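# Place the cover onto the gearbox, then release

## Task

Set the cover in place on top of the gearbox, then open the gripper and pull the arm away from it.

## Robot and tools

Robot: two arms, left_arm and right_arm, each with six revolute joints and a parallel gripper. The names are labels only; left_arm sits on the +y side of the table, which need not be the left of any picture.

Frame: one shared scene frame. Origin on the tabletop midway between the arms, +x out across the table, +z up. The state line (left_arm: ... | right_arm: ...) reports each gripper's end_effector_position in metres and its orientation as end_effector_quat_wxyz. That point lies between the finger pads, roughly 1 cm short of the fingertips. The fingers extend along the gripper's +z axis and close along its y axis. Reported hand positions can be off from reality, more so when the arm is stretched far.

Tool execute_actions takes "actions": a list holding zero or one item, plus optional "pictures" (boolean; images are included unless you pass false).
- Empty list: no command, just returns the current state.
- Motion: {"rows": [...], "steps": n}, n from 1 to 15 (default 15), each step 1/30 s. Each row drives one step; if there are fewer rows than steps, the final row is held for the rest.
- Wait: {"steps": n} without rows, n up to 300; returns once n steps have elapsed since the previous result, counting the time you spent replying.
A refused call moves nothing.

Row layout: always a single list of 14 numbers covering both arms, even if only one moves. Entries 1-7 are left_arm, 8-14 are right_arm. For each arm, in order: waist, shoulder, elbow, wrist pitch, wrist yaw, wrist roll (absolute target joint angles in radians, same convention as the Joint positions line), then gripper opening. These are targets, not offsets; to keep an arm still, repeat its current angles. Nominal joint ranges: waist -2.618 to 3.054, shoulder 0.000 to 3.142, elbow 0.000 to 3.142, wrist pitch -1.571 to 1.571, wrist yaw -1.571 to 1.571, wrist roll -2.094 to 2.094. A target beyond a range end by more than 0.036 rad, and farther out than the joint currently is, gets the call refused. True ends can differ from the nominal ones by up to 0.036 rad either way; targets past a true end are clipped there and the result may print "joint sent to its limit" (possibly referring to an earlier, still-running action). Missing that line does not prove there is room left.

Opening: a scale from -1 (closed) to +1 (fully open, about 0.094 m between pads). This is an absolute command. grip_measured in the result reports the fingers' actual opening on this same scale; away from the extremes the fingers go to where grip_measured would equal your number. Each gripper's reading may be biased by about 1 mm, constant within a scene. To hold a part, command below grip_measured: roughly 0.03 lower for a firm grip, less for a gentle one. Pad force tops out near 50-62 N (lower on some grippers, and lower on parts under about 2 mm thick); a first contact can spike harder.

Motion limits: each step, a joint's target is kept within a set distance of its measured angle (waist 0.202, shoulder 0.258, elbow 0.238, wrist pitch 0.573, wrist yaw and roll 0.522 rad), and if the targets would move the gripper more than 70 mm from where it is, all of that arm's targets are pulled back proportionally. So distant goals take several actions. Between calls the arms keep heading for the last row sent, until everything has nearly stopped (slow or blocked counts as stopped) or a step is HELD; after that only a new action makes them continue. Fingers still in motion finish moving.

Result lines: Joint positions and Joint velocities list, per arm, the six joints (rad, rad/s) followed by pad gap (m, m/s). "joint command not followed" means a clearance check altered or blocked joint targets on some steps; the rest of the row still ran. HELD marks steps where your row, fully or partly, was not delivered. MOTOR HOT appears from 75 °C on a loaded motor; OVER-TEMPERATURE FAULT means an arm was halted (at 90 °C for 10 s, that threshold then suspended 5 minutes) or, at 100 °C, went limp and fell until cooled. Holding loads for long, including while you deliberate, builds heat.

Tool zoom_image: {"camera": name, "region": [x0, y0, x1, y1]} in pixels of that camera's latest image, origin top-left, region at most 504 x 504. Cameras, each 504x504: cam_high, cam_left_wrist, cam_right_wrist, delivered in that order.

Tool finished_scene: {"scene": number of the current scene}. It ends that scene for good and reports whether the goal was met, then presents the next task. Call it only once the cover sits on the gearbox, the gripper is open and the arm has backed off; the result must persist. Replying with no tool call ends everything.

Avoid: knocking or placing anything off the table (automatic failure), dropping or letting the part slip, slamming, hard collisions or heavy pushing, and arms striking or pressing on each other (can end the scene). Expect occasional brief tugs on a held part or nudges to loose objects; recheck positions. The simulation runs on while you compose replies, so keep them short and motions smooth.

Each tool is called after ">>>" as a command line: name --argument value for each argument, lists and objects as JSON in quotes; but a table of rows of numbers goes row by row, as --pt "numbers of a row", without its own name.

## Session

>>> execute_actions --actions '[]'

Scene clock: 0.00 s of 4500.00 s.
left_arm: end_effector_position=(+0.3804, +0.0117, +0.1241) grip_measured=+1.000 end_effector_quat_wxyz=(+0.457, -0.337, +0.814, -0.125) | right_arm: end_effector_position=(+0.2786, -0.5445, +0.1481) grip_measured=+1.000 end_effector_quat_wxyz=(-0.169, -0.089, +0.973, -0.127)
Joint positions: left_arm=[-1.277  2.068  1.563 -0.578 -0.897 -1.634  0.094] | right_arm=[-0.519  1.968  1.801 -1.466  0.421 -0.867  0.094]
Joint velocities: left_arm=[ 0.002 -0.012 -0.012  0.066 -0.066 -0.022  0.   ] | right_arm=[-0.002 -0.007 -0.002  0.037  0.022  0.037  0.   ]
Motor temperatures (°C, as the motors report them): left_arm=[29 37 33 40 29 30] | right_arm=[30 33 33 33 27 30]

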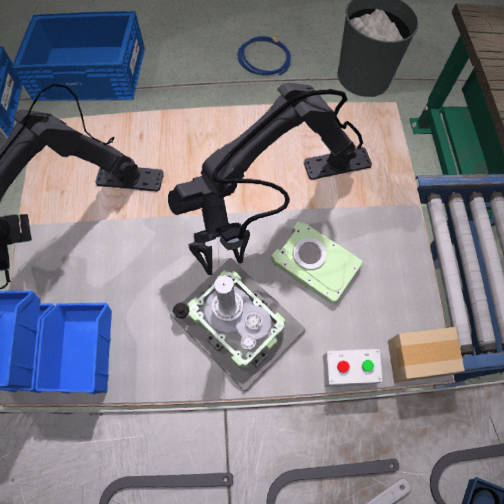

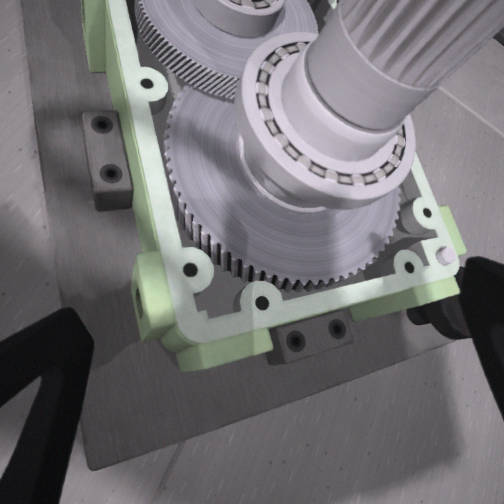

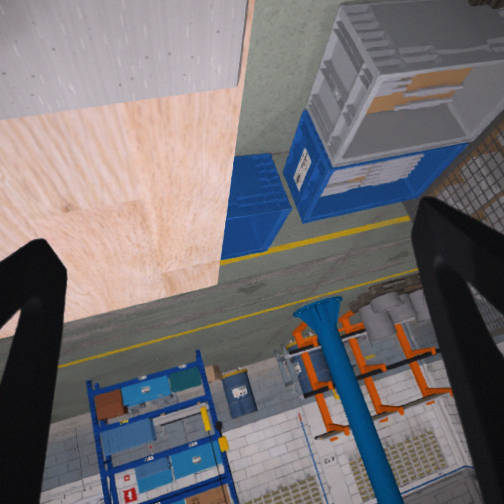

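>>> zoom_image --camera "cam_high" --region '[160,200,400,400]'

Region (160, 200, 400, 400) of cam_high's 504x504 image, scaled by 2.100, with more detail than that image has.

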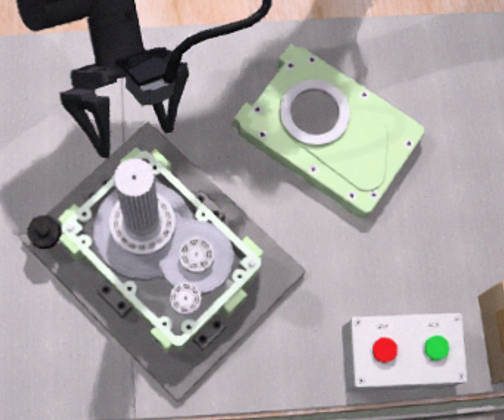

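>>> execute_actions --actions '[{"rows":[[-1.277,1.6,1.4,-0.5,-0.8,-1.2,1,-0.3,1.4,1.2,-0.9,0.2,-0.4,1]],"steps":15}]' --pictures false

>>> execute_actions --actions '[{"rows":[[-1.1,1.0,0.8,-0.2,-0.2,-0.4,1,0.0,0.9,0.55,-0.3,0,0,-0.1]],"steps":15}]' --pictures false

>>> execute_actions --actions '[{"rows":[[-0.665,0.8,0.45,-0.2,0,0.02,1,0.6,0.9,0.55,-0.3,0,0,-0.1]],"steps":15}]' --pictures false

>>> execute_actions --actions '[{"rows":[[-0.665,0.8,0.40,-0.2,0,0.02,1,1.12,1.0,0.6,-0.2,0,0,-0.1]],"steps":15}]' --pictures false

>>> execute_actions --actions '[{"rows":[[-0.665,0.8,0.40,-0.2,0,0.02,1,1.12,1.42,0.85,-0.1,0,0,-0.1]],"steps":15}]'

Scene clock: 6.13 s of 4500.00 s.
left_arm: end_effector_position=(+0.3480, +0.0494, +0.2810) grip_measured=+1.000 end_effector_quat_wxyz=(+0.484, -0.231, +0.812, -0.230) | right_arm: end_effector_position=(+0.3280, -0.4420, +0.1749) grip_measured=+1.000 end_effector_quat_wxyz=(+0.155, +0.045, +0.969, -0.190)
Joint positions: left_arm=[-1.277  1.574  1.403 -0.489 -0.804 -1.231  0.094] | right_arm=[-0.293  1.394  1.219 -0.946  0.212 -0.428  0.094]
Joint velocities: left_arm=[-0.007  0.232  0.002  0.022  0.11   0.139  0.   ] | right_arm=[ 0.012  0.027 -0.081  0.198 -0.066  0.154  0.   ]
Motor temperatures (°C, as the motors report them): left_arm=[29 40 34 40 29 30] | right_arm=[30 35 34 33 27 30]
Steps of this call (steps 1 to 90: nothing new was sent; then 2.63 s passed at rest; steps 91 to 105: all 15 steps of this action). Readings (joint positions):
91: left_arm=[-1.277 2.041 1.530 -0.546 -0.877 -1.569] | right_arm=[-0.507 1.945 1.767 -1.412 0.409 -0.821]
92: left_arm=[-1.277 1.990 1.471 -0.535 -0.851 -1.498] | right_arm=[-0.484 1.905 1.704 -1.332 0.388 -0.764]
94: left_arm=[-1.277 1.881 1.408 -0.554 -0.825 -1.413] | right_arm=[-0.398 1.795 1.563 -1.186 0.337 -0.654]
98: left_arm=[-1.277 1.679 1.403 -0.534 -0.805 -1.309] | right_arm=[-0.273 1.493 1.264 -1.020 0.236 -0.509]
105: the state above

Scene clock: 6.63 s of 4500.00 s.
left_arm: end_effector_position=(+0.2859, +0.1166, +0.2561) grip_measured=+1.000 end_effector_quat_wxyz=(+0.483, +0.127, +0.825, -0.264) | right_arm: end_effector_position=(+0.3371, -0.3111, +0.1312) grip_measured=-0.098 end_effector_quat_wxyz=(+0.407, +0.072, +0.909, -0.046)
Joint positions: left_arm=[-1.091  0.995  0.813 -0.235 -0.228 -0.446  0.094] | right_arm=[ 0.003  0.901  0.544 -0.369  0.012 -0.024  0.042]
Joint velocities: left_arm=[ 0.002 -0.007 -0.002  0.11   0.081  0.271  0.   ] | right_arm=[ 0.012 -0.007 -0.002  0.432  0.022  0.198 -0.001]
Motor temperatures (°C, as the motors report them): left_arm=[29 40 34 40 29 30] | right_arm=[30 35 34 33 27 30]
Steps of this call (steps 1 to 15: all 15 steps of this action). Readings (joint positions):
1: left_arm=[-1.255 1.549 1.355 -0.424 -0.717 -1.150] | right_arm=[-0.276 1.370 1.182 -0.877 0.202 -0.378]
2: left_arm=[-1.216 1.492 1.267 -0.363 -0.600 -1.050] | right_arm=[-0.235 1.324 1.117 -0.781 0.181 -0.322]
4: left_arm=[-1.126 1.341 1.088 -0.311 -0.456 -0.853] | right_arm=[-0.115 1.196 0.974 -0.619 0.128 -0.222]
8: left_arm=[-1.091 1.033 0.828 -0.285 -0.317 -0.592] | right_arm=[0.003 0.909 0.673 -0.418 0.036 -0.095]
15: the state above

Scene clock: 7.13 s of 4500.00 s.
left_arm: end_effector_position=(+0.2982, +0.2341, +0.1365) grip_measured=+1.000 end_effector_quat_wxyz=(+0.455, +0.204, +0.861, -0.104) | right_arm: end_effector_position=(+0.3236, -0.1347, +0.1414) grip_measured=-0.098 end_effector_quat_wxyz=(+0.424, -0.191, +0.880, +0.092)
Joint positions: left_arm=[-0.671  0.815  0.44  -0.225 -0.02  -0.005  0.094] | right_arm=[ 0.596  0.901  0.544 -0.316 -0.007 -0.006  0.042]
Joint velocities: left_arm=[0.007 0.002 0.007 0.022 0.051 0.095 0.   ] | right_arm=[-0.012 -0.022 -0.007 -0.11   0.007  0.007  0.001]
Motor temperatures (°C, as the motors report them): left_arm=[29 40 34 40 29 30] | right_arm=[30 35 34 33 27 30]
Steps of this call (steps 1 to 15: all 15 steps of this action). Readings (joint positions):
1: left_arm=[-1.059 0.972 0.777 -0.197 -0.177 -0.373] | right_arm=[0.034 0.901 0.544 -0.357 0.027 -0.018]
2: left_arm=[-0.998 0.920 0.712 -0.171 -0.136 -0.300] | right_arm=[0.103 0.901 0.544 -0.347 0.027 -0.015]
4: left_arm=[-0.871 0.836 0.587 -0.173 -0.102 -0.206] | right_arm=[0.254 0.901 0.544 -0.331 0.019 -0.011]
8: left_arm=[-0.678 0.815 0.450 -0.218 -0.062 -0.078] | right_arm=[0.538 0.901 0.544 -0.317 0.003 -0.008]
15: the state above

Scene clock: 7.63 s of 4500.00 s.
left_arm: end_effector_position=(+0.2937, +0.2342, +0.1247) grip_measured=+1.000 end_effector_quat_wxyz=(+0.446, +0.216, +0.863, -0.102) | right_arm: end_effector_position=(+0.2373, +0.0024, +0.1411) grip_measured=-0.098 end_effector_quat_wxyz=(+0.393, -0.409, +0.798, +0.203)
Joint positions: left_arm=[-0.671  0.815  0.41  -0.215 -0.009  0.013  0.094] | right_arm=[ 1.118  0.999  0.566 -0.221 -0.008 -0.003  0.042]
Joint velocities: left_arm=[-0.007  0.017 -0.007  0.007  0.022 -0.022  0.   ] | right_arm=[-0.007  0.002 -0.002 -0.007  0.066  0.007 -0.001]
Motor temperatures (°C, as the motors report them): left_arm=[29 40 34 40 29 30] | right_arm=[30 35 34 34 27 30]
Steps of this call (steps 1 to 15: all 15 steps of this action). Readings (joint positions):
1: left_arm=[-0.671 0.815 0.437 -0.221 -0.017 -0.001] | right_arm=[0.627 0.912 0.547 -0.307 0.011 -0.004]
2: left_arm=[-0.671 0.815 0.431 -0.216 -0.015 0.002] | right_arm=[0.695 0.936 0.554 -0.289 0.015 -0.003]
4: left_arm=[-0.671 0.815 0.418 -0.215 -0.012 0.006] | right_arm=[0.844 0.982 0.565 -0.254 0.012 -0.003]
8: left_arm=[-0.671 0.815 0.410 -0.215 -0.010 0.011] | right_arm=[1.095 0.999 0.566 -0.229 -0.006 -0.003]
15: the state above

Scene clock: 8.13 s of 4500.00 s.
left_arm: end_effector_position=(+0.2937, +0.2342, +0.1247) grip_measured=+1.000 end_effector_quat_wxyz=(+0.446, +0.216, +0.863, -0.102) | right_arm: end_effector_position=(+0.2887, +0.0725, +0.1290) grip_measured=-0.098 end_effector_quat_wxyz=(+0.370, -0.414, +0.809, +0.191)
Joint positions: left_arm=[-0.671  0.815  0.41  -0.215 -0.008  0.014  0.094] | right_arm=[ 1.118  1.436  0.836 -0.112 -0.007 -0.003  0.042]
Joint velocities: left_arm=[-0.002  0.007 -0.007 -0.007  0.051  0.022  0.   ] | right_arm=[-0.017 -0.007 -0.002 -0.051  0.007  0.007 -0.   ]
Motor temperatures (°C, as the motors report them): left_arm=[29 40 34 41 29 30] | right_arm=[30 35 34 34 27 30]
Steps of this call (steps 1 to 15: all 15 steps of this action). Readings (joint positions):
1: left_arm=[-0.671 0.815 0.410 -0.215 -0.009 0.013] | right_arm=[1.118 1.027 0.592 -0.232 -0.007 -0.003]
2: left_arm=[-0.671 0.815 0.410 -0.215 -0.008 0.013] | right_arm=[1.118 1.096 0.646 -0.230 -0.007 -0.003]
4: left_arm=[-0.671 0.815 0.410 -0.215 -0.008 0.014] | right_arm=[1.118 1.264 0.770 -0.181 -0.007 -0.003]
8: left_arm=[-0.671 0.815 0.410 -0.215 -0.008 0.014] | right_arm=[1.118 1.428 0.836 -0.110 -0.007 -0.003]
15: the state above

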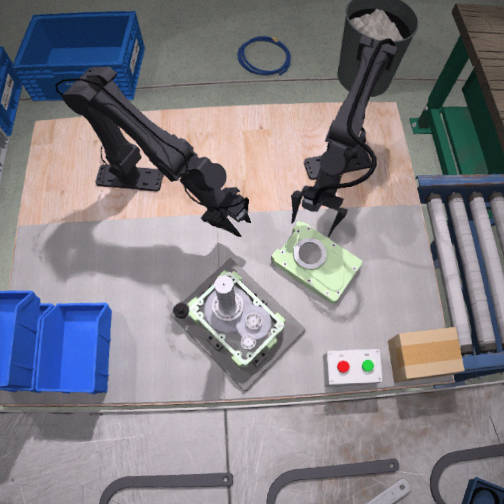

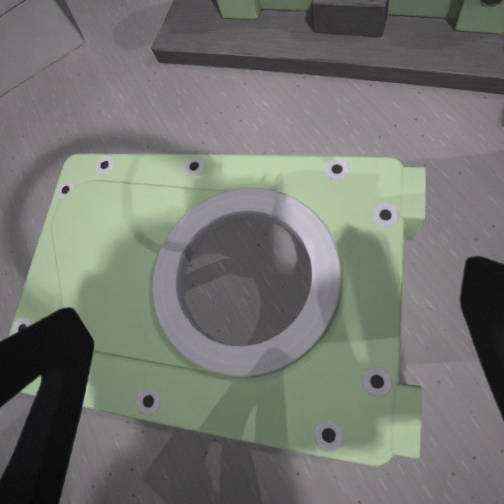

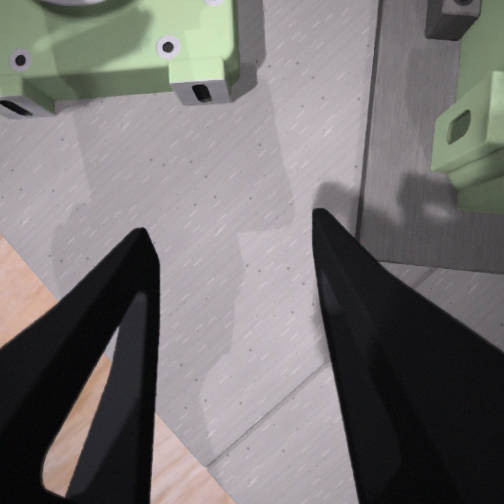

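>>> execute_actions --actions '[{"rows":[[-0.655,1.0,0.33,0.25,0,0.02,1,1.13,1.6,0.8,0.15,0,0,-0.1]],"steps":12}]' --pictures false

>>> execute_actions --actions '[{"rows":[[-0.655,1.19,0.225,0.58,0,0.02,1,1.13,1.71,0.79,0.27,0,0,-0.1]],"steps":15}]'

Scene clock: 10.10 s of 4500.00 s.
left_arm: end_effector_position=(+0.3285, +0.2183, +0.1204) grip_measured=+1.000 end_effector_quat_wxyz=(+0.505, +0.205, +0.831, -0.115) | right_arm: end_effector_position=(+0.3015, +0.0927, +0.0839) grip_measured=-0.098 end_effector_quat_wxyz=(+0.372, -0.415, +0.808, +0.192)
Joint positions: left_arm=[-0.665  1.009  0.333  0.193 -0.008  0.014  0.094] | right_arm=[ 1.122  1.616  0.802  0.107 -0.006 -0.003  0.042]
Joint velocities: left_arm=[ 0.007 -0.002  0.002  0.271  0.081  0.007  0.   ] | right_arm=[-0.017  0.007  0.007  0.11   0.022 -0.022  0.001]
Motor temperatures (°C, as the motors report them): left_arm=[29 40 34 41 29 30] | right_arm=[30 35 34 34 27 30]
Steps of this call (steps 1 to 15: the robot went on to your last target; steps 16 to 47: nothing new was sent; steps 48 to 59: all 12 steps of this action). Readings (joint positions):
48: left_arm=[-0.671 0.836 0.396 -0.155 -0.008 0.014] | right_arm=[1.118 1.452 0.832 -0.080 -0.007 -0.003]
49: left_arm=[-0.669 0.886 0.382 -0.063 -0.008 0.014] | right_arm=[1.118 1.486 0.832 -0.024 -0.007 -0.003]
51: left_arm=[-0.666 0.976 0.360 0.050 -0.008 0.014] | right_arm=[1.119 1.563 0.830 0.047 -0.006 -0.003]
55: left_arm=[-0.665 1.009 0.333 0.133 -0.008 0.014] | right_arm=[1.122 1.616 0.803 0.078 -0.006 -0.003]
59: the state above

Scene clock: 10.60 s of 4500.00 s.
left_arm: end_effector_position=(+0.3364, +0.2142, +0.0916) grip_measured=+1.000 end_effector_quat_wxyz=(+0.526, +0.202, +0.818, -0.120) | right_arm: end_effector_position=(+0.3118, +0.1068, +0.0679) grip_measured=-0.098 end_effector_quat_wxyz=(+0.387, -0.412, +0.801, +0.200)
Joint positions: left_arm=[-0.665  1.199  0.225  0.542 -0.008  0.015  0.094] | right_arm=[ 1.122  1.717  0.802  0.245 -0.006 -0.003  0.042]
Joint velocities: left_arm=[ 0.007 -0.007  0.022  0.051 -0.051  0.007  0.   ] | right_arm=[ 0.007 -0.027 -0.002  0.007 -0.037 -0.022 -0.   ]
Motor temperatures (°C, as the motors report them): left_arm=[29 40 34 41 29 30] | right_arm=[30 35 34 34 27 30]
Steps of this call (steps 1 to 15: all 15 steps of this action). Readings (joint positions):
1: left_arm=[-0.665 1.031 0.317 0.260 -0.008 0.014] | right_arm=[1.122 1.625 0.802 0.127 -0.006 -0.003]
2: left_arm=[-0.665 1.078 0.299 0.346 -0.008 0.014] | right_arm=[1.122 1.644 0.802 0.164 -0.006 -0.003]
4: left_arm=[-0.665 1.162 0.264 0.429 -0.008 0.014] | right_arm=[1.122 1.685 0.802 0.202 -0.006 -0.003]
8: left_arm=[-0.665 1.199 0.225 0.470 -0.008 0.015] | right_arm=[1.122 1.717 0.802 0.218 -0.006 -0.003]
15: the state above

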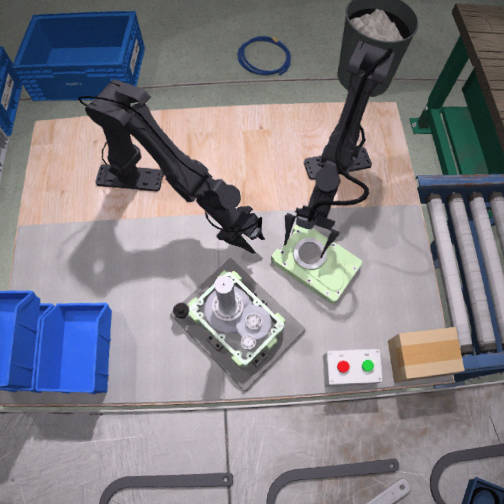

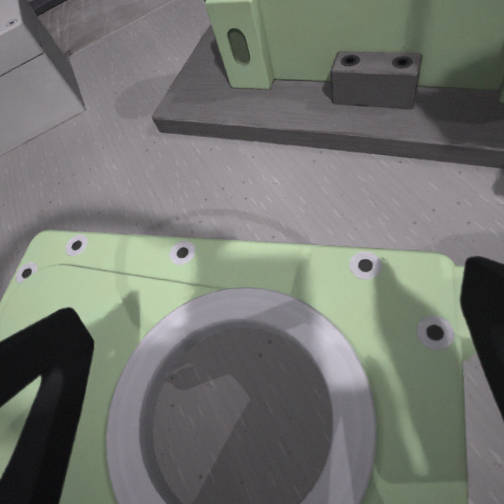

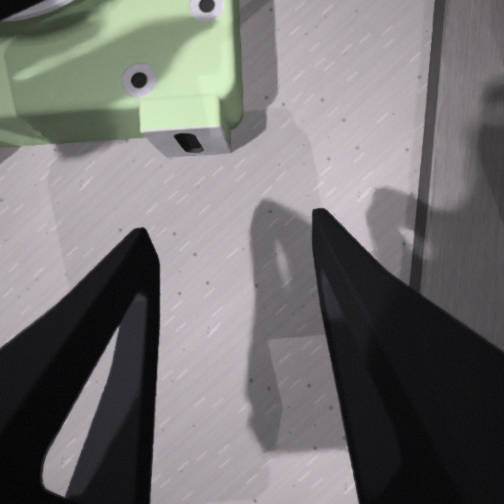

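>>> execute_actions --actions '[{"rows":[[-0.625,1.27,0.2,0.7,0,0.02,1,1.165,1.77,0.83,0.3,0,0,-0.1]],"steps":10}]' --pictures false

>>> execute_actions --actions '[{"rows":[[-0.625,1.38,0.18,0.83,0,0.02,1,1.165,1.825,0.84,0.345,0,0,-0.1]],"steps":15}]'

Scene clock: 12.97 s of 4500.00 s.
left_arm: end_effector_position=(+0.3467, +0.2198, +0.0920) grip_measured=+1.000 end_effector_quat_wxyz=(+0.543, +0.188, +0.810, -0.117) | right_arm: end_effector_position=(+0.2988, +0.1182, +0.0509) grip_measured=-0.098 end_effector_quat_wxyz=(+0.375, -0.429, +0.797, +0.201)
Joint positions: left_arm=[-0.635  1.266  0.213  0.66  -0.004  0.015  0.094] | right_arm=[ 1.161  1.771  0.802  0.278 -0.002 -0.003  0.042]
Joint velocities: left_arm=[-0.007  0.002 -0.007  0.168 -0.037  0.007  0.   ] | right_arm=[ 0.007 -0.017  0.007  0.007  0.066 -0.037 -0.   ]
Motor temperatures (°C, as the motors report them): left_arm=[29 39 34 42 29 30] | right_arm=[30 35 34 34 27 30]
Steps of this call (steps 1 to 30: the robot went on to your last target; steps 31 to 61: nothing new was sent; steps 62 to 71: all 10 steps of this action). Readings (joint positions):
62: left_arm=[-0.660 1.208 0.222 0.575 -0.004 0.015] | right_arm=[1.125 1.721 0.802 0.256 -0.004 -0.003]
63: left_arm=[-0.651 1.226 0.221 0.601 -0.004 0.015] | right_arm=[1.133 1.731 0.802 0.268 -0.002 -0.003]
65: left_arm=[-0.638 1.256 0.219 0.629 -0.004 0.015] | right_arm=[1.151 1.752 0.802 0.275 -0.002 -0.003]
69: left_arm=[-0.635 1.266 0.213 0.650 -0.004 0.015] | right_arm=[1.161 1.771 0.802 0.275 -0.002 -0.003]
71: the state above

Scene clock: 13.47 s of 4500.00 s.
left_arm: end_effector_position=(+0.3495, +0.2185, +0.0790) grip_measured=+1.000 end_effector_quat_wxyz=(+0.545, +0.188, +0.808, -0.117) | right_arm: end_effector_position=(+0.3018, +0.1228, +0.0386) grip_measured=-0.098 end_effector_quat_wxyz=(+0.375, -0.429, +0.797, +0.201)
Joint positions: left_arm=[-0.635  1.379  0.191  0.801 -0.004  0.015  0.094] | right_arm=[ 1.161  1.825  0.809  0.324 -0.002 -0.003  0.042]
Joint velocities: left_arm=[ 0.002  0.002 -0.017  0.007  0.022 -0.022  0.   ] | right_arm=[ 0.022 -0.002  0.002 -0.037 -0.007 -0.007  0.   ]
Motor temperatures (°C, as the motors report them): left_arm=[29 39 34 42 29 30] | right_arm=[30 35 34 34 27 30]
Steps of this call (steps 1 to 15: all 15 steps of this action). Readings (joint positions):
1: left_arm=[-0.635 1.281 0.210 0.688 -0.004 0.015] | right_arm=[1.161 1.776 0.802 0.286 -0.002 -0.003]
2: left_arm=[-0.635 1.311 0.209 0.724 -0.004 0.015] | right_arm=[1.161 1.787 0.805 0.298 -0.002 -0.003]
4: left_arm=[-0.635 1.361 0.204 0.755 -0.004 0.015] | right_arm=[1.161 1.809 0.809 0.312 -0.002 -0.003]
8: left_arm=[-0.635 1.379 0.191 0.772 -0.004 0.015] | right_arm=[1.161 1.825 0.809 0.314 -0.002 -0.003]
15: the state above

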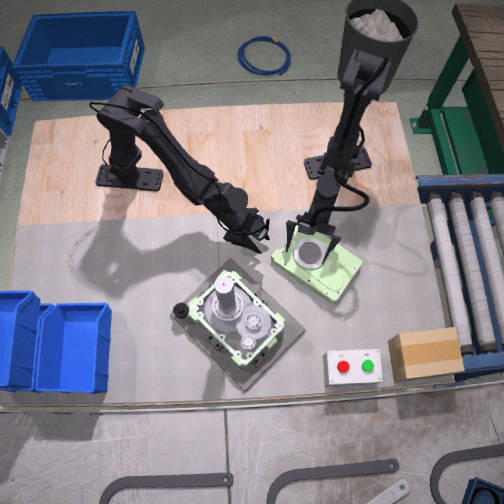

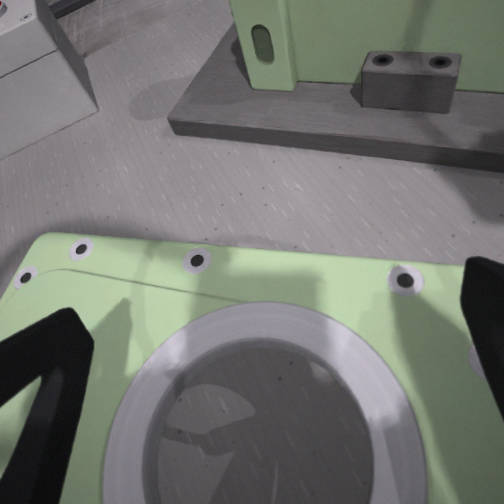

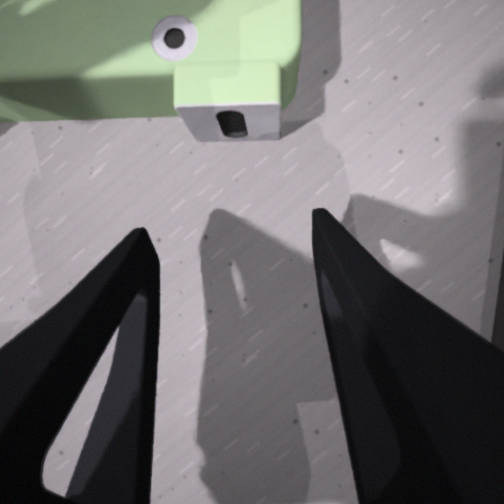

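>>> execute_actions --actions '[{"rows":[[-0.635,1.44,0.16,0.89,0,0.02,1,1.165,1.85,0.9,0.33,0,0,-0.1],[-0.635,1.44,0.16,0.89,0,0.02,1,1.165,1.85,0.9,0.33,0,0,-0.1],[-0.635,1.44,0.16,0.89,0,0.02,1,1.165,1.85,0.9,0.33,0,0,-0.1],[-0.635,1.44,0.16,0.89,0,0.02,1,1.165,1.87,0.92,0.33,0,0,-0.1],[-0.635,1.44,0.16,0.89,0,0.02,1,1.165,1.87,0.92,0.33,0,0,-0.1],[-0.635,1.5,0.14,0.96,0,0.02,1,1.165,1.90,0.94,0.32,0,0,-0.1]],"steps":15}]'

Scene clock: 15.20 s of 4500.00 s.
left_arm: end_effector_position=(+0.3461, +0.2202, +0.0593) grip_measured=+1.000 end_effector_quat_wxyz=(+0.538, +0.190, +0.813, -0.115) | right_arm: end_effector_position=(+0.3172, +0.1458, +0.0439) grip_measured=-0.098 end_effector_quat_wxyz=(+0.385, -0.426, +0.792, +0.207)
Joint positions: left_arm=[-0.635  1.492  0.158  0.928 -0.004  0.018  0.094] | right_arm=[ 1.161  1.897  0.911  0.321 -0.002 -0.003  0.042]
Joint velocities: left_arm=[ 0.007 -0.007  0.002  0.095 -0.022 -0.066  0.   ] | right_arm=[ 0.032 -0.007 -0.007 -0.007 -0.066 -0.007  0.   ]
Motor temperatures (°C, as the motors report them): left_arm=[29 39 34 43 29 30] | right_arm=[30 35 34 35 27 30]
Steps of this call (steps 1 to 15: the robot went on to your last target; steps 16 to 37: nothing new was sent; steps 38 to 52: all 15 steps of this action). Readings (joint positions):
38: left_arm=[-0.635 1.387 0.189 0.819 -0.004 0.015] | right_arm=[1.161 1.828 0.816 0.320 -0.002 -0.003]
39: left_arm=[-0.635 1.401 0.187 0.835 -0.004 0.015] | right_arm=[1.161 1.836 0.831 0.318 -0.002 -0.003]
41: left_arm=[-0.635 1.426 0.182 0.847 -0.004 0.015] | right_arm=[1.161 1.848 0.861 0.318 -0.002 -0.003]
45: left_arm=[-0.635 1.477 0.164 0.893 -0.004 0.015] | right_arm=[1.161 1.879 0.907 0.322 -0.002 -0.003]
52: the state above

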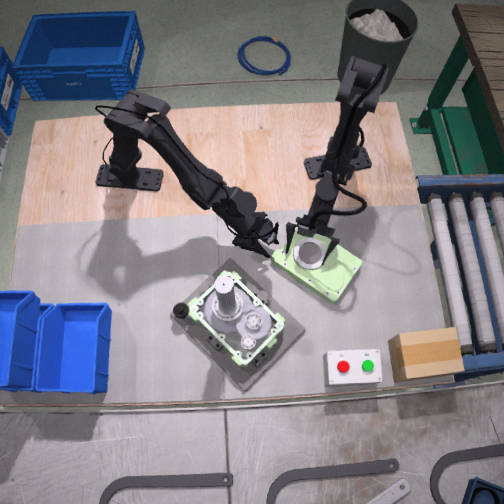

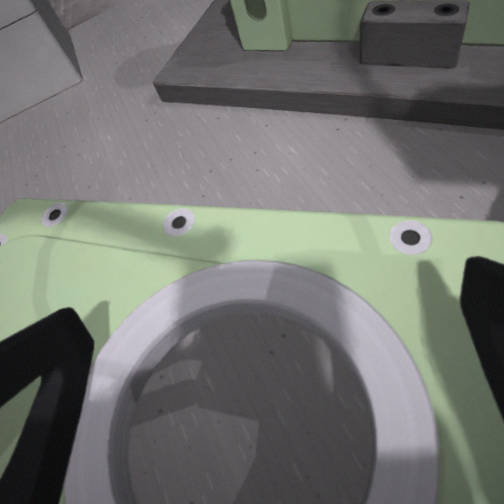

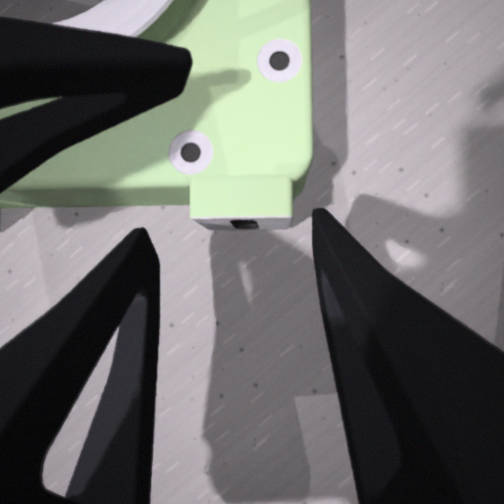

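>>> execute_actions --actions '[{"rows":[[-0.605,1.44,0.105,0.96,0,0.02,1,1.145,1.93,0.972,0.31,0,0,-0.1]],"steps":15}]'

Scene clock: 16.67 s of 4500.00 s.
left_arm: end_effector_position=(+0.3406, +0.2298, +0.0592) grip_measured=+1.000 end_effector_quat_wxyz=(+0.541, +0.182, +0.813, -0.111) | right_arm: end_effector_position=(+0.3244, +0.1486, +0.0405) grip_measured=-0.098 end_effector_quat_wxyz=(+0.385, -0.423, +0.795, +0.204)
Joint positions: left_arm=[-0.615  1.461  0.12   0.94  -0.003  0.018  0.094] | right_arm=[ 1.152  1.926  0.938  0.318 -0.002 -0.003  0.042]
Joint velocities: left_arm=[ 0.012  0.002 -0.012  0.007  0.037 -0.051  0.   ] | right_arm=[ 0.007  0.002 -0.007 -0.066 -0.037 -0.037  0.001]
Motor temperatures (°C, as the motors report them): left_arm=[29 39 34 43 29 30] | right_arm=[30 35 35 35 27 30]
Steps of this call (steps 1 to 15: the robot went on to your last target; steps 16 to 29: nothing new was sent; steps 30 to 44: all 15 steps of this action). Readings (joint positions):
30: left_arm=[-0.632 1.488 0.153 0.938 -0.003 0.018] | right_arm=[1.161 1.900 0.914 0.319 -0.002 -0.003]
31: left_arm=[-0.626 1.478 0.143 0.939 -0.003 0.018] | right_arm=[1.159 1.908 0.923 0.319 -0.002 -0.003]
33: left_arm=[-0.617 1.463 0.126 0.940 -0.003 0.018] | right_arm=[1.155 1.921 0.936 0.319 -0.002 -0.003]
37: left_arm=[-0.615 1.461 0.120 0.940 -0.003 0.018] | right_arm=[1.152 1.926 0.938 0.318 -0.002 -0.003]
44: the state above

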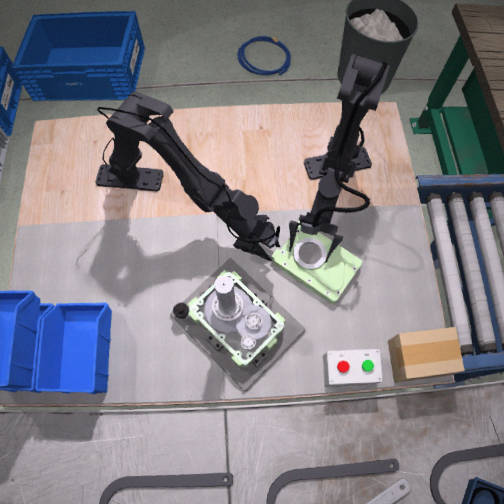

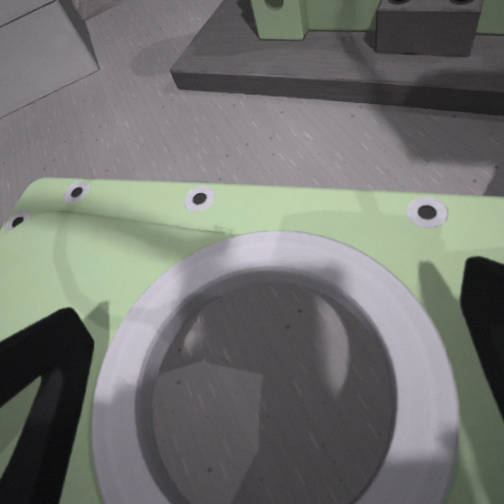

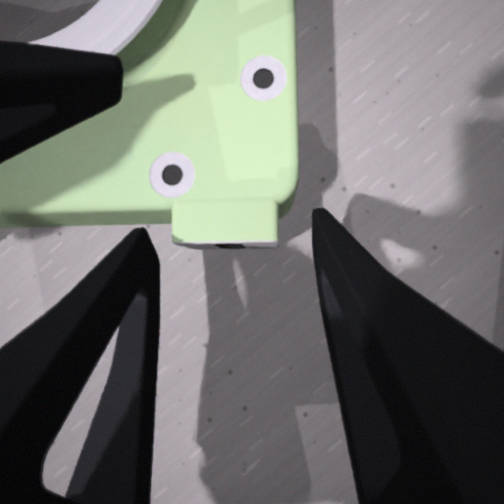

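>>> execute_actions --actions '[{"rows":[[-0.61,1.53,0.075,1.04,0,0.02,1,1.15,1.935,0.988,0.31,0,0,-0.1]],"steps":15}]'

Scene clock: 17.73 s of 4500.00 s.
left_arm: end_effector_position=(+0.3364, +0.2317, +0.0500) grip_measured=+1.000 end_effector_quat_wxyz=(+0.538, +0.184, +0.815, -0.109) | right_arm: end_effector_position=(+0.3270, +0.1525, +0.0446) grip_measured=-0.098 end_effector_quat_wxyz=(+0.389, -0.422, +0.793, +0.206)
Joint positions: left_arm=[-0.615  1.52   0.094  1.018 -0.003  0.022  0.094] | right_arm=[ 1.152  1.929  0.955  0.315 -0.002 -0.003  0.042]
Joint velocities: left_arm=[ 0.002 -0.002  0.002  0.022  0.037 -0.081  0.   ] | right_arm=[ 0.002  0.007 -0.002 -0.037  0.037 -0.007  0.   ]
Motor temperatures (°C, as the motors report them): left_arm=[29 39 34 43 29 30] | right_arm=[30 36 35 35 27 30]
Steps of this call (steps 1 to 15: the robot went on to your last target; steps 16 to 17: nothing new was sent; steps 18 to 32: all 15 steps of this action). Readings (joint positions):
18: left_arm=[-0.615 1.469 0.116 0.956 -0.003 0.018] | right_arm=[1.152 1.926 0.940 0.317 -0.002 -0.003]
19: left_arm=[-0.615 1.486 0.111 0.978 -0.003 0.018] | right_arm=[1.152 1.927 0.944 0.315 -0.002 -0.003]
21: left_arm=[-0.615 1.513 0.100 1.000 -0.003 0.021] | right_arm=[1.152 1.929 0.951 0.315 -0.002 -0.003]
25: left_arm=[-0.615 1.519 0.095 1.016 -0.003 0.022] | right_arm=[1.152 1.929 0.955 0.315 -0.002 -0.003]
32: the state above

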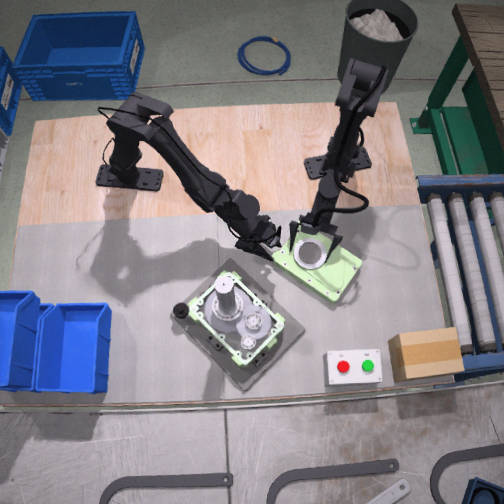

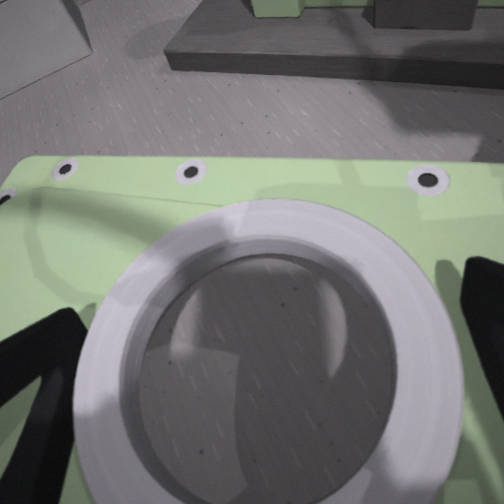

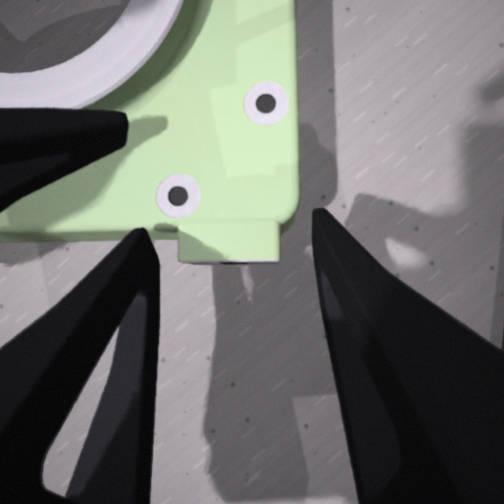

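>>> execute_actions --actions '[{"rows":[[-0.61,1.53,0.075,1.0,0,0.06,1,1.15,1.95,0.96,0.27,0,0,-0.1],[-0.61,1.53,0.075,1.0,0,0.06,1,1.15,1.95,0.96,0.27,0,0,-0.1],[-0.61,1.53,0.075,1.0,0,0.06,1,1.15,1.95,0.96,0.27,0,0,-0.1],[-0.61,1.53,0.075,1.0,0,0.06,1,1.15,1.95,0.96,0.27,0,0,-0.1],[-0.61,1.53,0.075,1.0,0,0.06,0.9,1.15,1.95,0.96,0.27,0,0,-0.1],[-0.61,1.53,0.075,1.0,0,0.06,0.84,1.15,1.95,0.96,0.27,0,0,-0.1],[-0.61,1.53,0.075,1.0,0,0.06,0.78,1.15,1.95,0.96,0.27,0,0,-0.1],[-0.61,1.53,0.075,1.0,0,0.06,0.65,1.15,1.95,0.96,0.27,0,0,-0.1]],"steps":15}]'

Scene clock: 19.13 s of 4500.00 s.
left_arm: end_effector_position=(+0.3372, +0.2335, +0.0500) grip_measured=+0.833 end_effector_quat_wxyz=(+0.540, +0.188, +0.814, -0.101) | right_arm: end_effector_position=(+0.3233, +0.1469, +0.0296) grip_measured=-0.098 end_effector_quat_wxyz=(+0.368, -0.427, +0.802, +0.195)
Joint positions: left_arm=[-0.612  1.52   0.094  1.018 -0.009  0.037  0.086] | right_arm=[ 1.152  1.948  0.955  0.282 -0.002 -0.003  0.042]
Joint velocities: left_arm=[-0.022 -0.002 -0.012 -0.037 -0.007 -0.007  0.   ] | right_arm=[-0.017 -0.012  0.007  0.022 -0.022 -0.022 -0.001]
Motor temperatures (°C, as the motors report them): left_arm=[29 39 34 43 29 30] | right_arm=[30 36 35 35 27 30]
Steps of this call (steps 1 to 15: the robot went on to your last target; steps 16 to 27: nothing new was sent; steps 28 to 42: all 15 steps of this action). Readings (joint positions):
28: left_arm=[-0.615 1.520 0.094 1.018 -0.003 0.026] | right_arm=[1.152 1.930 0.955 0.313 -0.002 -0.003]
29: left_arm=[-0.615 1.520 0.094 1.018 -0.003 0.031] | right_arm=[1.152 1.932 0.955 0.310 -0.002 -0.003]
31: left_arm=[-0.615 1.520 0.094 1.018 -0.003 0.037] | right_arm=[1.152 1.939 0.955 0.301 -0.002 -0.003]
35: left_arm=[-0.612 1.520 0.094 1.018 -0.009 0.037] | right_arm=[1.152 1.948 0.955 0.286 -0.002 -0.003]
42: the state above

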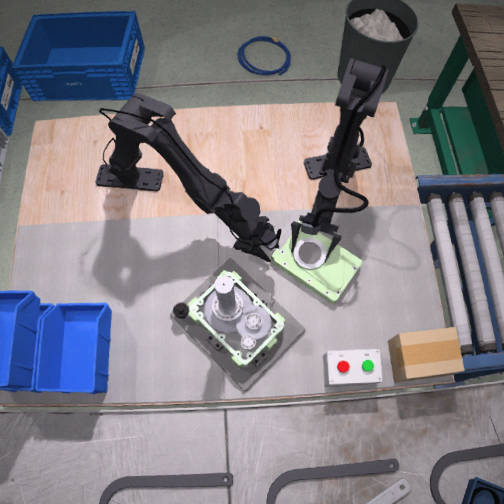

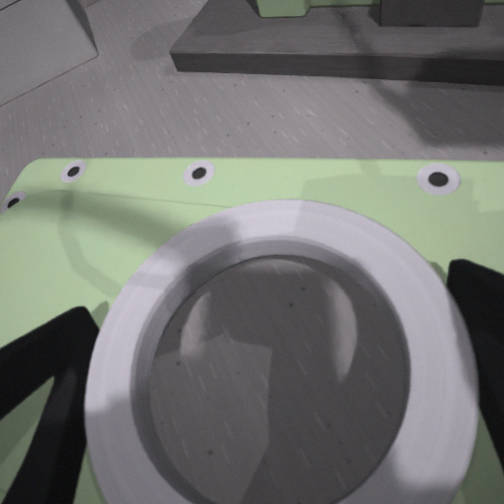

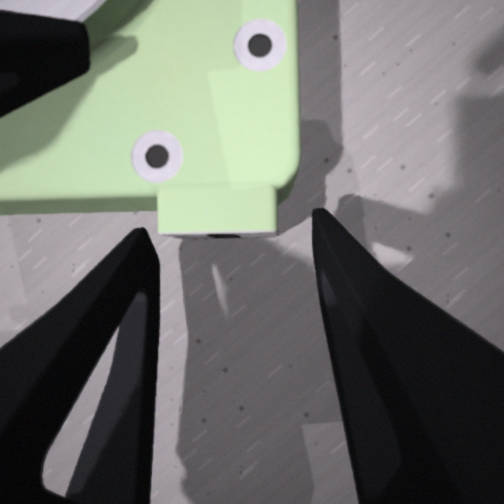

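>>> execute_actions --actions '[{"rows":[[-0.61,1.53,0.075,1.0,0,0.06,0.65,1.165,1.972,1.022,0.28,0,0,-0.1]],"steps":15}]'

Scene clock: 20.17 s of 4500.00 s.
left_arm: end_effector_position=(+0.3372, +0.2335, +0.0500) grip_measured=+0.833 end_effector_quat_wxyz=(+0.540, +0.188, +0.814, -0.101) | right_arm: end_effector_position=(+0.3250, +0.1538, +0.0297) grip_measured=-0.098 end_effector_quat_wxyz=(+0.369, -0.429, +0.801, +0.197)
Joint positions: left_arm=[-0.612  1.52   0.094  1.018 -0.009  0.037  0.086] | right_arm=[ 1.157  1.967  0.983  0.275 -0.002 -0.003  0.042]
Joint velocities: left_arm=[-0.007 -0.002 -0.022 -0.007 -0.022 -0.007 -0.   ] | right_arm=[ 0.002 -0.007  0.012  0.022 -0.007  0.066 -0.001]
Motor temperatures (°C, as the motors report them): left_arm=[29 39 34 43 29 30] | right_arm=[30 36 35 35 27 30]
Steps of this call (steps 1 to 15: the robot went on to your last target; step 16: nothing new was sent; steps 17 to 31: all 15 steps of this action). Readings (joint positions):
17: left_arm=[-0.612 1.520 0.094 1.018 -0.009 0.037] | right_arm=[1.153 1.950 0.959 0.280 -0.002 -0.003]
18: left_arm=[-0.612 1.520 0.094 1.018 -0.009 0.037] | right_arm=[1.153 1.956 0.968 0.279 -0.002 -0.003]
20: left_arm=[-0.612 1.520 0.094 1.018 -0.009 0.037] | right_arm=[1.155 1.965 0.983 0.276 -0.002 -0.003]
24: left_arm=[-0.612 1.520 0.094 1.018 -0.009 0.037] | right_arm=[1.157 1.967 0.983 0.275 -0.002 -0.003]
31: the state above

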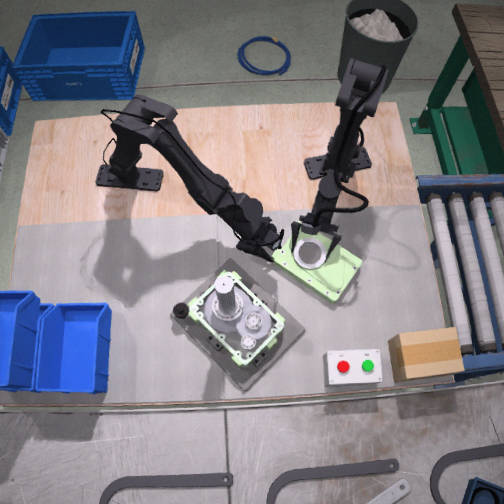

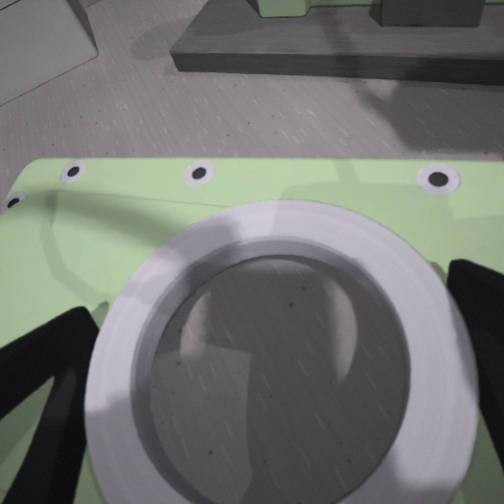

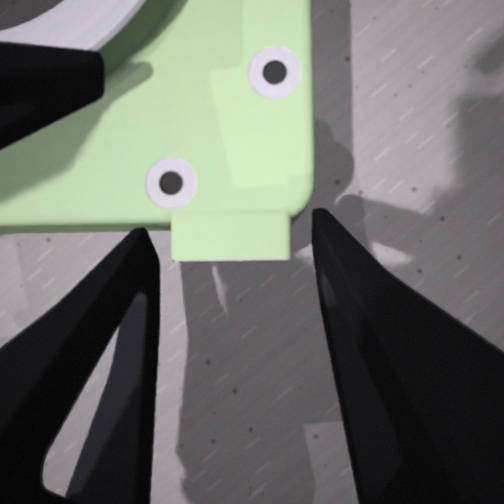

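>>> execute_actions --actions '[{"rows":[[-0.61,1.52,0.094,1.02,0,0.06,0.65,1.16,1.967,1.0,0.28,0,0,-0.3],[-0.61,1.52,0.094,1.02,0,0.06,0.65,1.16,1.967,1.0,0.28,0,0,-0.4],[-0.61,1.52,0.094,1.02,0,0.06,0.65,1.16,1.967,1.0,0.28,0,0,-0.6]],"steps":10}]' --pictures false

>>> execute_actions --actions '[{"rows":[[-0.612,1.51,0.11,1.06,-0.01,0.07,0.65,1.157,1.955,1.01,0.3,0,0,-0.6],[-0.612,1.5,0.125,1.1,-0.01,0.08,0.65,1.157,1.94,1.025,0.33,0,0,-0.6],[-0.612,1.48,0.145,1.13,-0.01,0.09,0.65,1.157,1.927,1.04,0.36,0,0,-0.6],[-0.612,1.45,0.152,1.095,-0.01,0.09,0.65,1.157,1.918,1.044,0.348,0,0,-0.6],[-0.612,1.42,0.158,1.06,-0.01,0.09,0.65,1.157,1.909,1.048,0.336,0,0,-0.6],[-0.612,1.39,0.164,1.025,-0.01,0.09,0.65,1.157,1.90,1.051,0.325,0,0,-0.6],[-0.612,1.36,0.171,0.99,-0.01,0.09,0.65,1.157,1.891,1.055,0.313,0,0,-0.6],[-0.612,1.33,0.178,0.955,-0.01,0.09,0.65,1.157,1.882,1.059,0.30,0,0,-0.6],[-0.612,1.30,0.185,0.92,-0.01,0.09,0.65,1.157,1.873,1.063,0.288,0,0,-0.6],[-0.612,1.275,0.192,0.885,-0.01,0.09,0.65,1.157,1.865,1.067,0.276,0,0,-0.6],[-0.612,1.25,0.199,0.855,-0.01,0.09,0.65,1.157,1.857,1.071,0.264,0,0,-0.6],[-0.612,1.23,0.205,0.828,-0.01,0.09,0.65,1.157,1.849,1.075,0.253,0,0,-0.6],[-0.612,1.208,0.212,0.80,-0.01,0.09,0.65,1.157,1.841,1.078,0.242,0,0,-0.6]],"steps":15}]'

Scene clock: 26.33 s of 4500.00 s.
left_arm: end_effector_position=(+0.3375, +0.2338, +0.0502) grip_measured=+0.833 end_effector_quat_wxyz=(+0.540, +0.186, +0.814, -0.101) | right_arm: end_effector_position=(+0.3257, +0.1524, +0.0286) grip_measured=-0.426 end_effector_quat_wxyz=(+0.367, -0.422, +0.806, +0.195)
Joint positions: left_arm=[-0.612  1.52   0.094  1.02  -0.011  0.035  0.086] | right_arm=[1.158 1.967 0.983 0.27  0.007 0.013 0.027]
Joint velocities: left_arm=[ 0.012  0.002 -0.017 -0.066 -0.066  0.051 -0.   ] | right_arm=[-0.012 -0.002 -0.002  0.007  0.007 -0.022 -0.   ]
Motor temperatures (°C, as the motors report them): left_arm=[29 38 34 44 29 30] | right_arm=[30 36 36 35 27 30]
Steps of this call (steps 1 to 15: the robot went on to your last target; steps 16 to 90: nothing new was sent; then 2.83 s passed at rest; steps 91 to 100: all 10 steps of this action). Readings (joint positions):
91: left_arm=[-0.612 1.520 0.094 1.019 -0.009 0.037] | right_arm=[1.157 1.967 0.983 0.274 -0.002 -0.003]
92: left_arm=[-0.612 1.520 0.094 1.019 -0.009 0.037] | right_arm=[1.157 1.967 0.983 0.271 0.004 -0.003]
94: left_arm=[-0.612 1.520 0.094 1.020 -0.011 0.035] | right_arm=[1.157 1.967 0.983 0.270 0.006 0.009]
98: left_arm=[-0.612 1.520 0.094 1.020 -0.011 0.035] | right_arm=[1.158 1.967 0.983 0.270 0.007 0.013]
100: the state above

Scene clock: 26.83 s of 4500.00 s.
left_arm: end_effector_position=(+0.3419, +0.2344, +0.0869) grip_measured=+0.833 end_effector_quat_wxyz=(+0.556, +0.186, +0.805, -0.095) | right_arm: end_effector_position=(+0.3298, +0.1548, +0.0635) grip_measured=-0.426 end_effector_quat_wxyz=(+0.382, -0.419, +0.800, +0.196)
Joint positions: left_arm=[-0.612  1.258  0.151  0.734 -0.024  0.047  0.086] | right_arm=[1.158 1.892 1.021 0.188 0.018 0.007 0.027]
Joint velocities: left_arm=[-0.017 -0.3    0.1   -0.286 -0.007 -0.007 -0.   ] | right_arm=[-0.042 -0.154  0.061 -0.125  0.11  -0.022 -0.001]
Motor temperatures (°C, as the motors report them): left_arm=[29 38 34 44 29 30] | right_arm=[30 37 36 35 27 30]
Steps of this call (steps 1 to 15: all 15 steps of this action). Readings (joint positions):
1: left_arm=[-0.612 1.520 0.094 1.021 -0.012 0.035] | right_arm=[1.158 1.967 0.983 0.271 0.007 0.013]
2: left_arm=[-0.612 1.520 0.094 1.023 -0.012 0.035] | right_arm=[1.158 1.967 0.983 0.273 0.007 0.013]
4: left_arm=[-0.612 1.516 0.099 1.018 -0.014 0.036] | right_arm=[1.158 1.967 0.987 0.274 0.008 0.013]
8: left_arm=[-0.612 1.431 0.112 0.915 -0.021 0.036] | right_arm=[1.158 1.955 0.997 0.256 0.006 0.014]
15: the state above

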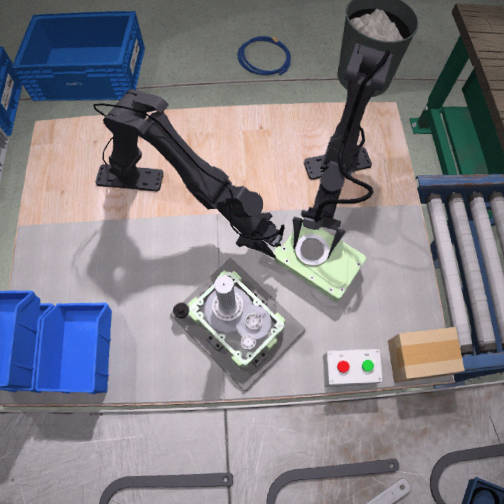

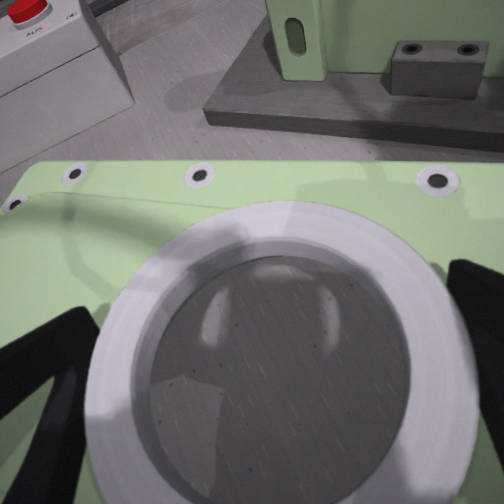

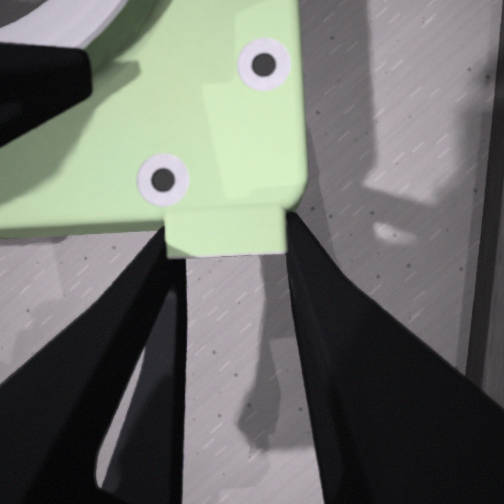

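>>> execute_actions --actions '[{"rows":[[-0.612,1.17,0.228,0.735,-0.01,0.09,0.65,1.157,1.829,1.089,0.205,0,0,-0.6],[-0.612,1.132,0.243,0.675,-0.01,0.09,0.65,1.157,1.816,1.1,0.175,0,0,-0.6],[-0.612,1.096,0.259,0.62,-0.01,0.09,0.65,1.157,1.804,1.111,0.148,0,0,-0.6],[-0.612,1.062,0.275,0.565,-0.01,0.09,0.65,1.157,1.791,1.122,0.12,0,0,-0.6],[-0.612,1.03,0.291,0.515,-0.01,0.09,0.65,1.157,1.779,1.133,0.095,0,0,-0.6],[-0.612,1.006,0.309,0.473,-0.01,0.09,0.65,1.157,1.77,1.147,0.071,0,0,-0.6],[-0.612,0.984,0.327,0.432,-0.01,0.09,0.65,1.157,1.76,1.161,0.048,0,0,-0.6],[-0.612,0.964,0.346,0.393,-0.01,0.09,0.65,1.157,1.751,1.175,0.024,0,0,-0.6],[-0.612,0.945,0.365,0.355,-0.01,0.09,0.65,1.157,1.742,1.19,0.0,0,0,-0.6],[-0.612,0.928,0.385,0.318,-0.01,0.09,0.65,1.157,1.733,1.205,-0.023,0,0,-0.6],[-0.612,0.912,0.405,0.283,-0.01,0.09,0.65,1.157,1.724,1.22,-0.046,0,0,-0.6],[-0.612,0.898,0.425,0.248,-0.01,0.09,0.65,1.157,1.716,1.235,-0.07,0,0,-0.6],[-0.612,0.884,0.446,0.214,-0.01,0.09,0.65,1.157,1.707,1.25,-0.093,0,0,-0.6],[-0.612,0.872,0.467,0.182,-0.01,0.09,0.65,1.157,1.699,1.265,-0.117,0,0,-0.6],[-0.612,0.861,0.488,0.15,-0.01,0.09,0.65,1.157,1.691,1.281,-0.14,0,0,-0.6]],"steps":15}]' --pictures false

>>> execute_actions --actions '[{"rows":[[-0.62,0.872,0.515,0.132,-0.014,0.089,0.65,1.149,1.683,1.296,-0.162,-0.004,-0.003,-0.6],[-0.628,0.884,0.543,0.115,-0.018,0.088,0.65,1.142,1.675,1.31,-0.185,-0.008,-0.007,-0.6],[-0.636,0.896,0.57,0.098,-0.022,0.086,0.65,1.134,1.667,1.325,-0.207,-0.012,-0.01,-0.6],[-0.644,0.908,0.597,0.081,-0.026,0.085,0.65,1.126,1.659,1.34,-0.23,-0.017,-0.013,-0.6],[-0.652,0.92,0.625,0.065,-0.03,0.084,0.65,1.119,1.651,1.354,-0.252,-0.021,-0.017,-0.6],[-0.66,0.932,0.652,0.049,-0.034,0.082,0.65,1.111,1.643,1.369,-0.275,-0.025,-0.02,-0.6],[-0.667,0.944,0.679,0.034,-0.038,0.081,0.65,1.103,1.635,1.384,-0.297,-0.029,-0.023,-0.6],[-0.674,0.956,0.707,0.019,-0.042,0.08,0.65,1.096,1.627,1.398,-0.32,-0.033,-0.027,-0.6],[-0.681,0.968,0.734,0.004,-0.046,0.079,0.65,1.088,1.62,1.413,-0.342,-0.037,-0.03,-0.6],[-0.688,0.981,0.761,-0.011,-0.049,0.077,0.65,1.08,1.612,1.428,-0.365,-0.042,-0.033,-0.6],[-0.694,0.993,0.789,-0.026,-0.052,0.076,0.65,1.073,1.605,1.442,-0.387,-0.046,-0.037,-0.6],[-0.70,1.006,0.816,-0.04,-0.055,0.075,0.65,1.065,1.598,1.457,-0.41,-0.05,-0.04,-0.6]],"steps":15}]'

Scene clock: 30.47 s of 4500.00 s.
left_arm: end_effector_position=(+0.3421, +0.2345, +0.1643) grip_measured=+0.833 end_effector_quat_wxyz=(+0.553, +0.185, +0.807, -0.095) | right_arm: end_effector_position=(+0.3296, +0.1548, +0.1409) grip_measured=-0.426 end_effector_quat_wxyz=(+0.379, -0.420, +0.801, +0.195)
Joint positions: left_arm=[-0.612  0.926  0.39   0.157 -0.025  0.045  0.086] | right_arm=[ 1.157  1.756  1.197 -0.132  0.016  0.006  0.027]
Joint velocities: left_arm=[ 0.002 -0.335  0.574 -1.048 -0.066 -0.037 -0.   ] | right_arm=[ 0.007 -0.203  0.432 -0.696  0.007 -0.007 -0.002]
Motor temperatures (°C, as the motors report them): left_arm=[29 38 35 46 29 30] | right_arm=[30 38 36 36 27 30]
Steps of this call (steps 1 to 30: the robot went on to your last target; steps 31 to 90: nothing new was sent; then 0.13 s passed at rest; steps 91 to 105: all 15 steps of this action). Readings (joint positions):
91: left_arm=[-0.612 1.242 0.162 0.687 -0.016 0.038] | right_arm=[1.157 1.887 1.026 0.161 0.013 0.010]
92: left_arm=[-0.612 1.227 0.169 0.658 -0.016 0.037] | right_arm=[1.157 1.885 1.031 0.151 0.010 0.012]
94: left_arm=[-0.612 1.174 0.188 0.576 -0.017 0.034] | right_arm=[1.157 1.875 1.046 0.120 0.002 0.016]
98: left_arm=[-0.612 1.050 0.249 0.407 -0.023 0.036] | right_arm=[1.157 1.826 1.093 0.033 0.003 0.016]
105: the state above

Scene clock: 30.97 s of 4500.00 s.
left_arm: end_effector_position=(+0.3637, +0.2019, +0.2484) grip_measured=+0.833 end_effector_quat_wxyz=(+0.556, +0.200, +0.800, -0.106) | right_arm: end_effector_position=(+0.3482, +0.1222, +0.2251) grip_measured=-0.426 end_effector_quat_wxyz=(+0.385, -0.405, +0.807, +0.192)
Joint positions: left_arm=[-0.685  1.025  0.758 -0.101 -0.057  0.034  0.086] | right_arm=[ 1.072  1.643  1.401 -0.439 -0.027 -0.023  0.027]
Joint velocities: left_arm=[-0.081  0.022  0.208 -0.037  0.022 -0.051  0.   ] | right_arm=[-0.042 -0.159  0.134 -0.139  0.081 -0.022  0.   ]
Motor temperatures (°C, as the motors report them): left_arm=[29 38 36 46 29 30] | right_arm=[30 38 37 36 27 31]
Steps of this call (steps 1 to 15: all 15 steps of this action). Readings (joint positions):
1: left_arm=[-0.612 0.917 0.412 0.125 -0.025 0.045] | right_arm=[1.157 1.749 1.212 -0.154 0.015 0.006]
2: left_arm=[-0.612 0.915 0.436 0.096 -0.025 0.045] | right_arm=[1.155 1.742 1.227 -0.175 0.015 0.005]
4: left_arm=[-0.618 0.918 0.487 0.044 -0.027 0.045] | right_arm=[1.147 1.728 1.257 -0.218 0.008 0.003]
8: left_arm=[-0.644 0.953 0.598 -0.033 -0.043 0.041] | right_arm=[1.119 1.695 1.315 -0.309 -0.009 -0.005]
15: the state above

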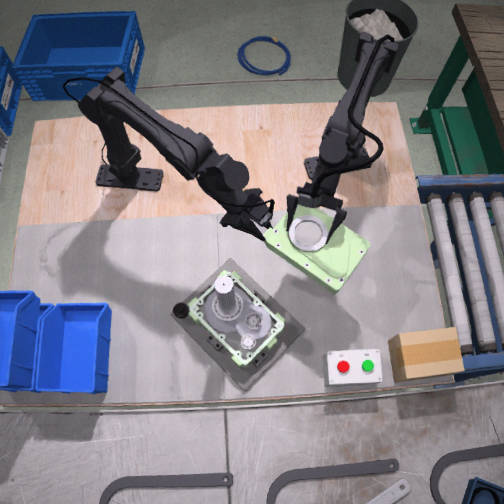

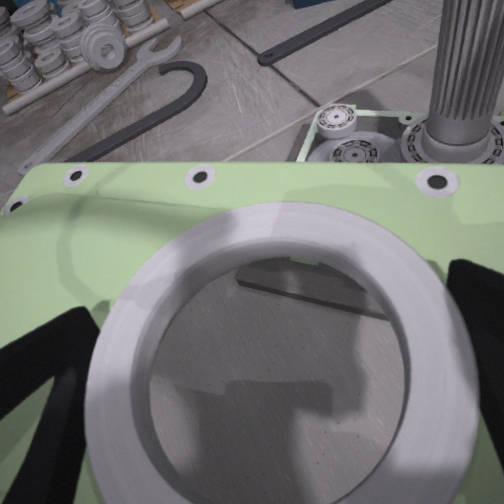

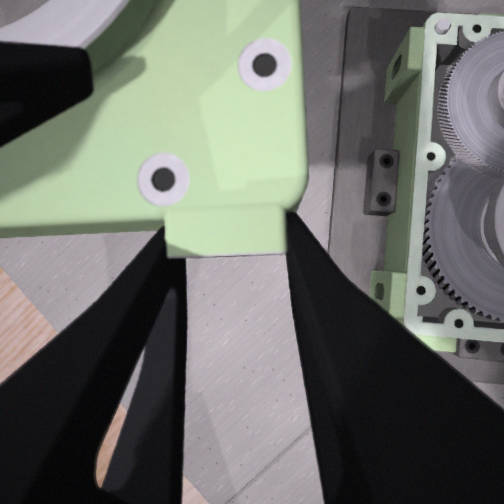

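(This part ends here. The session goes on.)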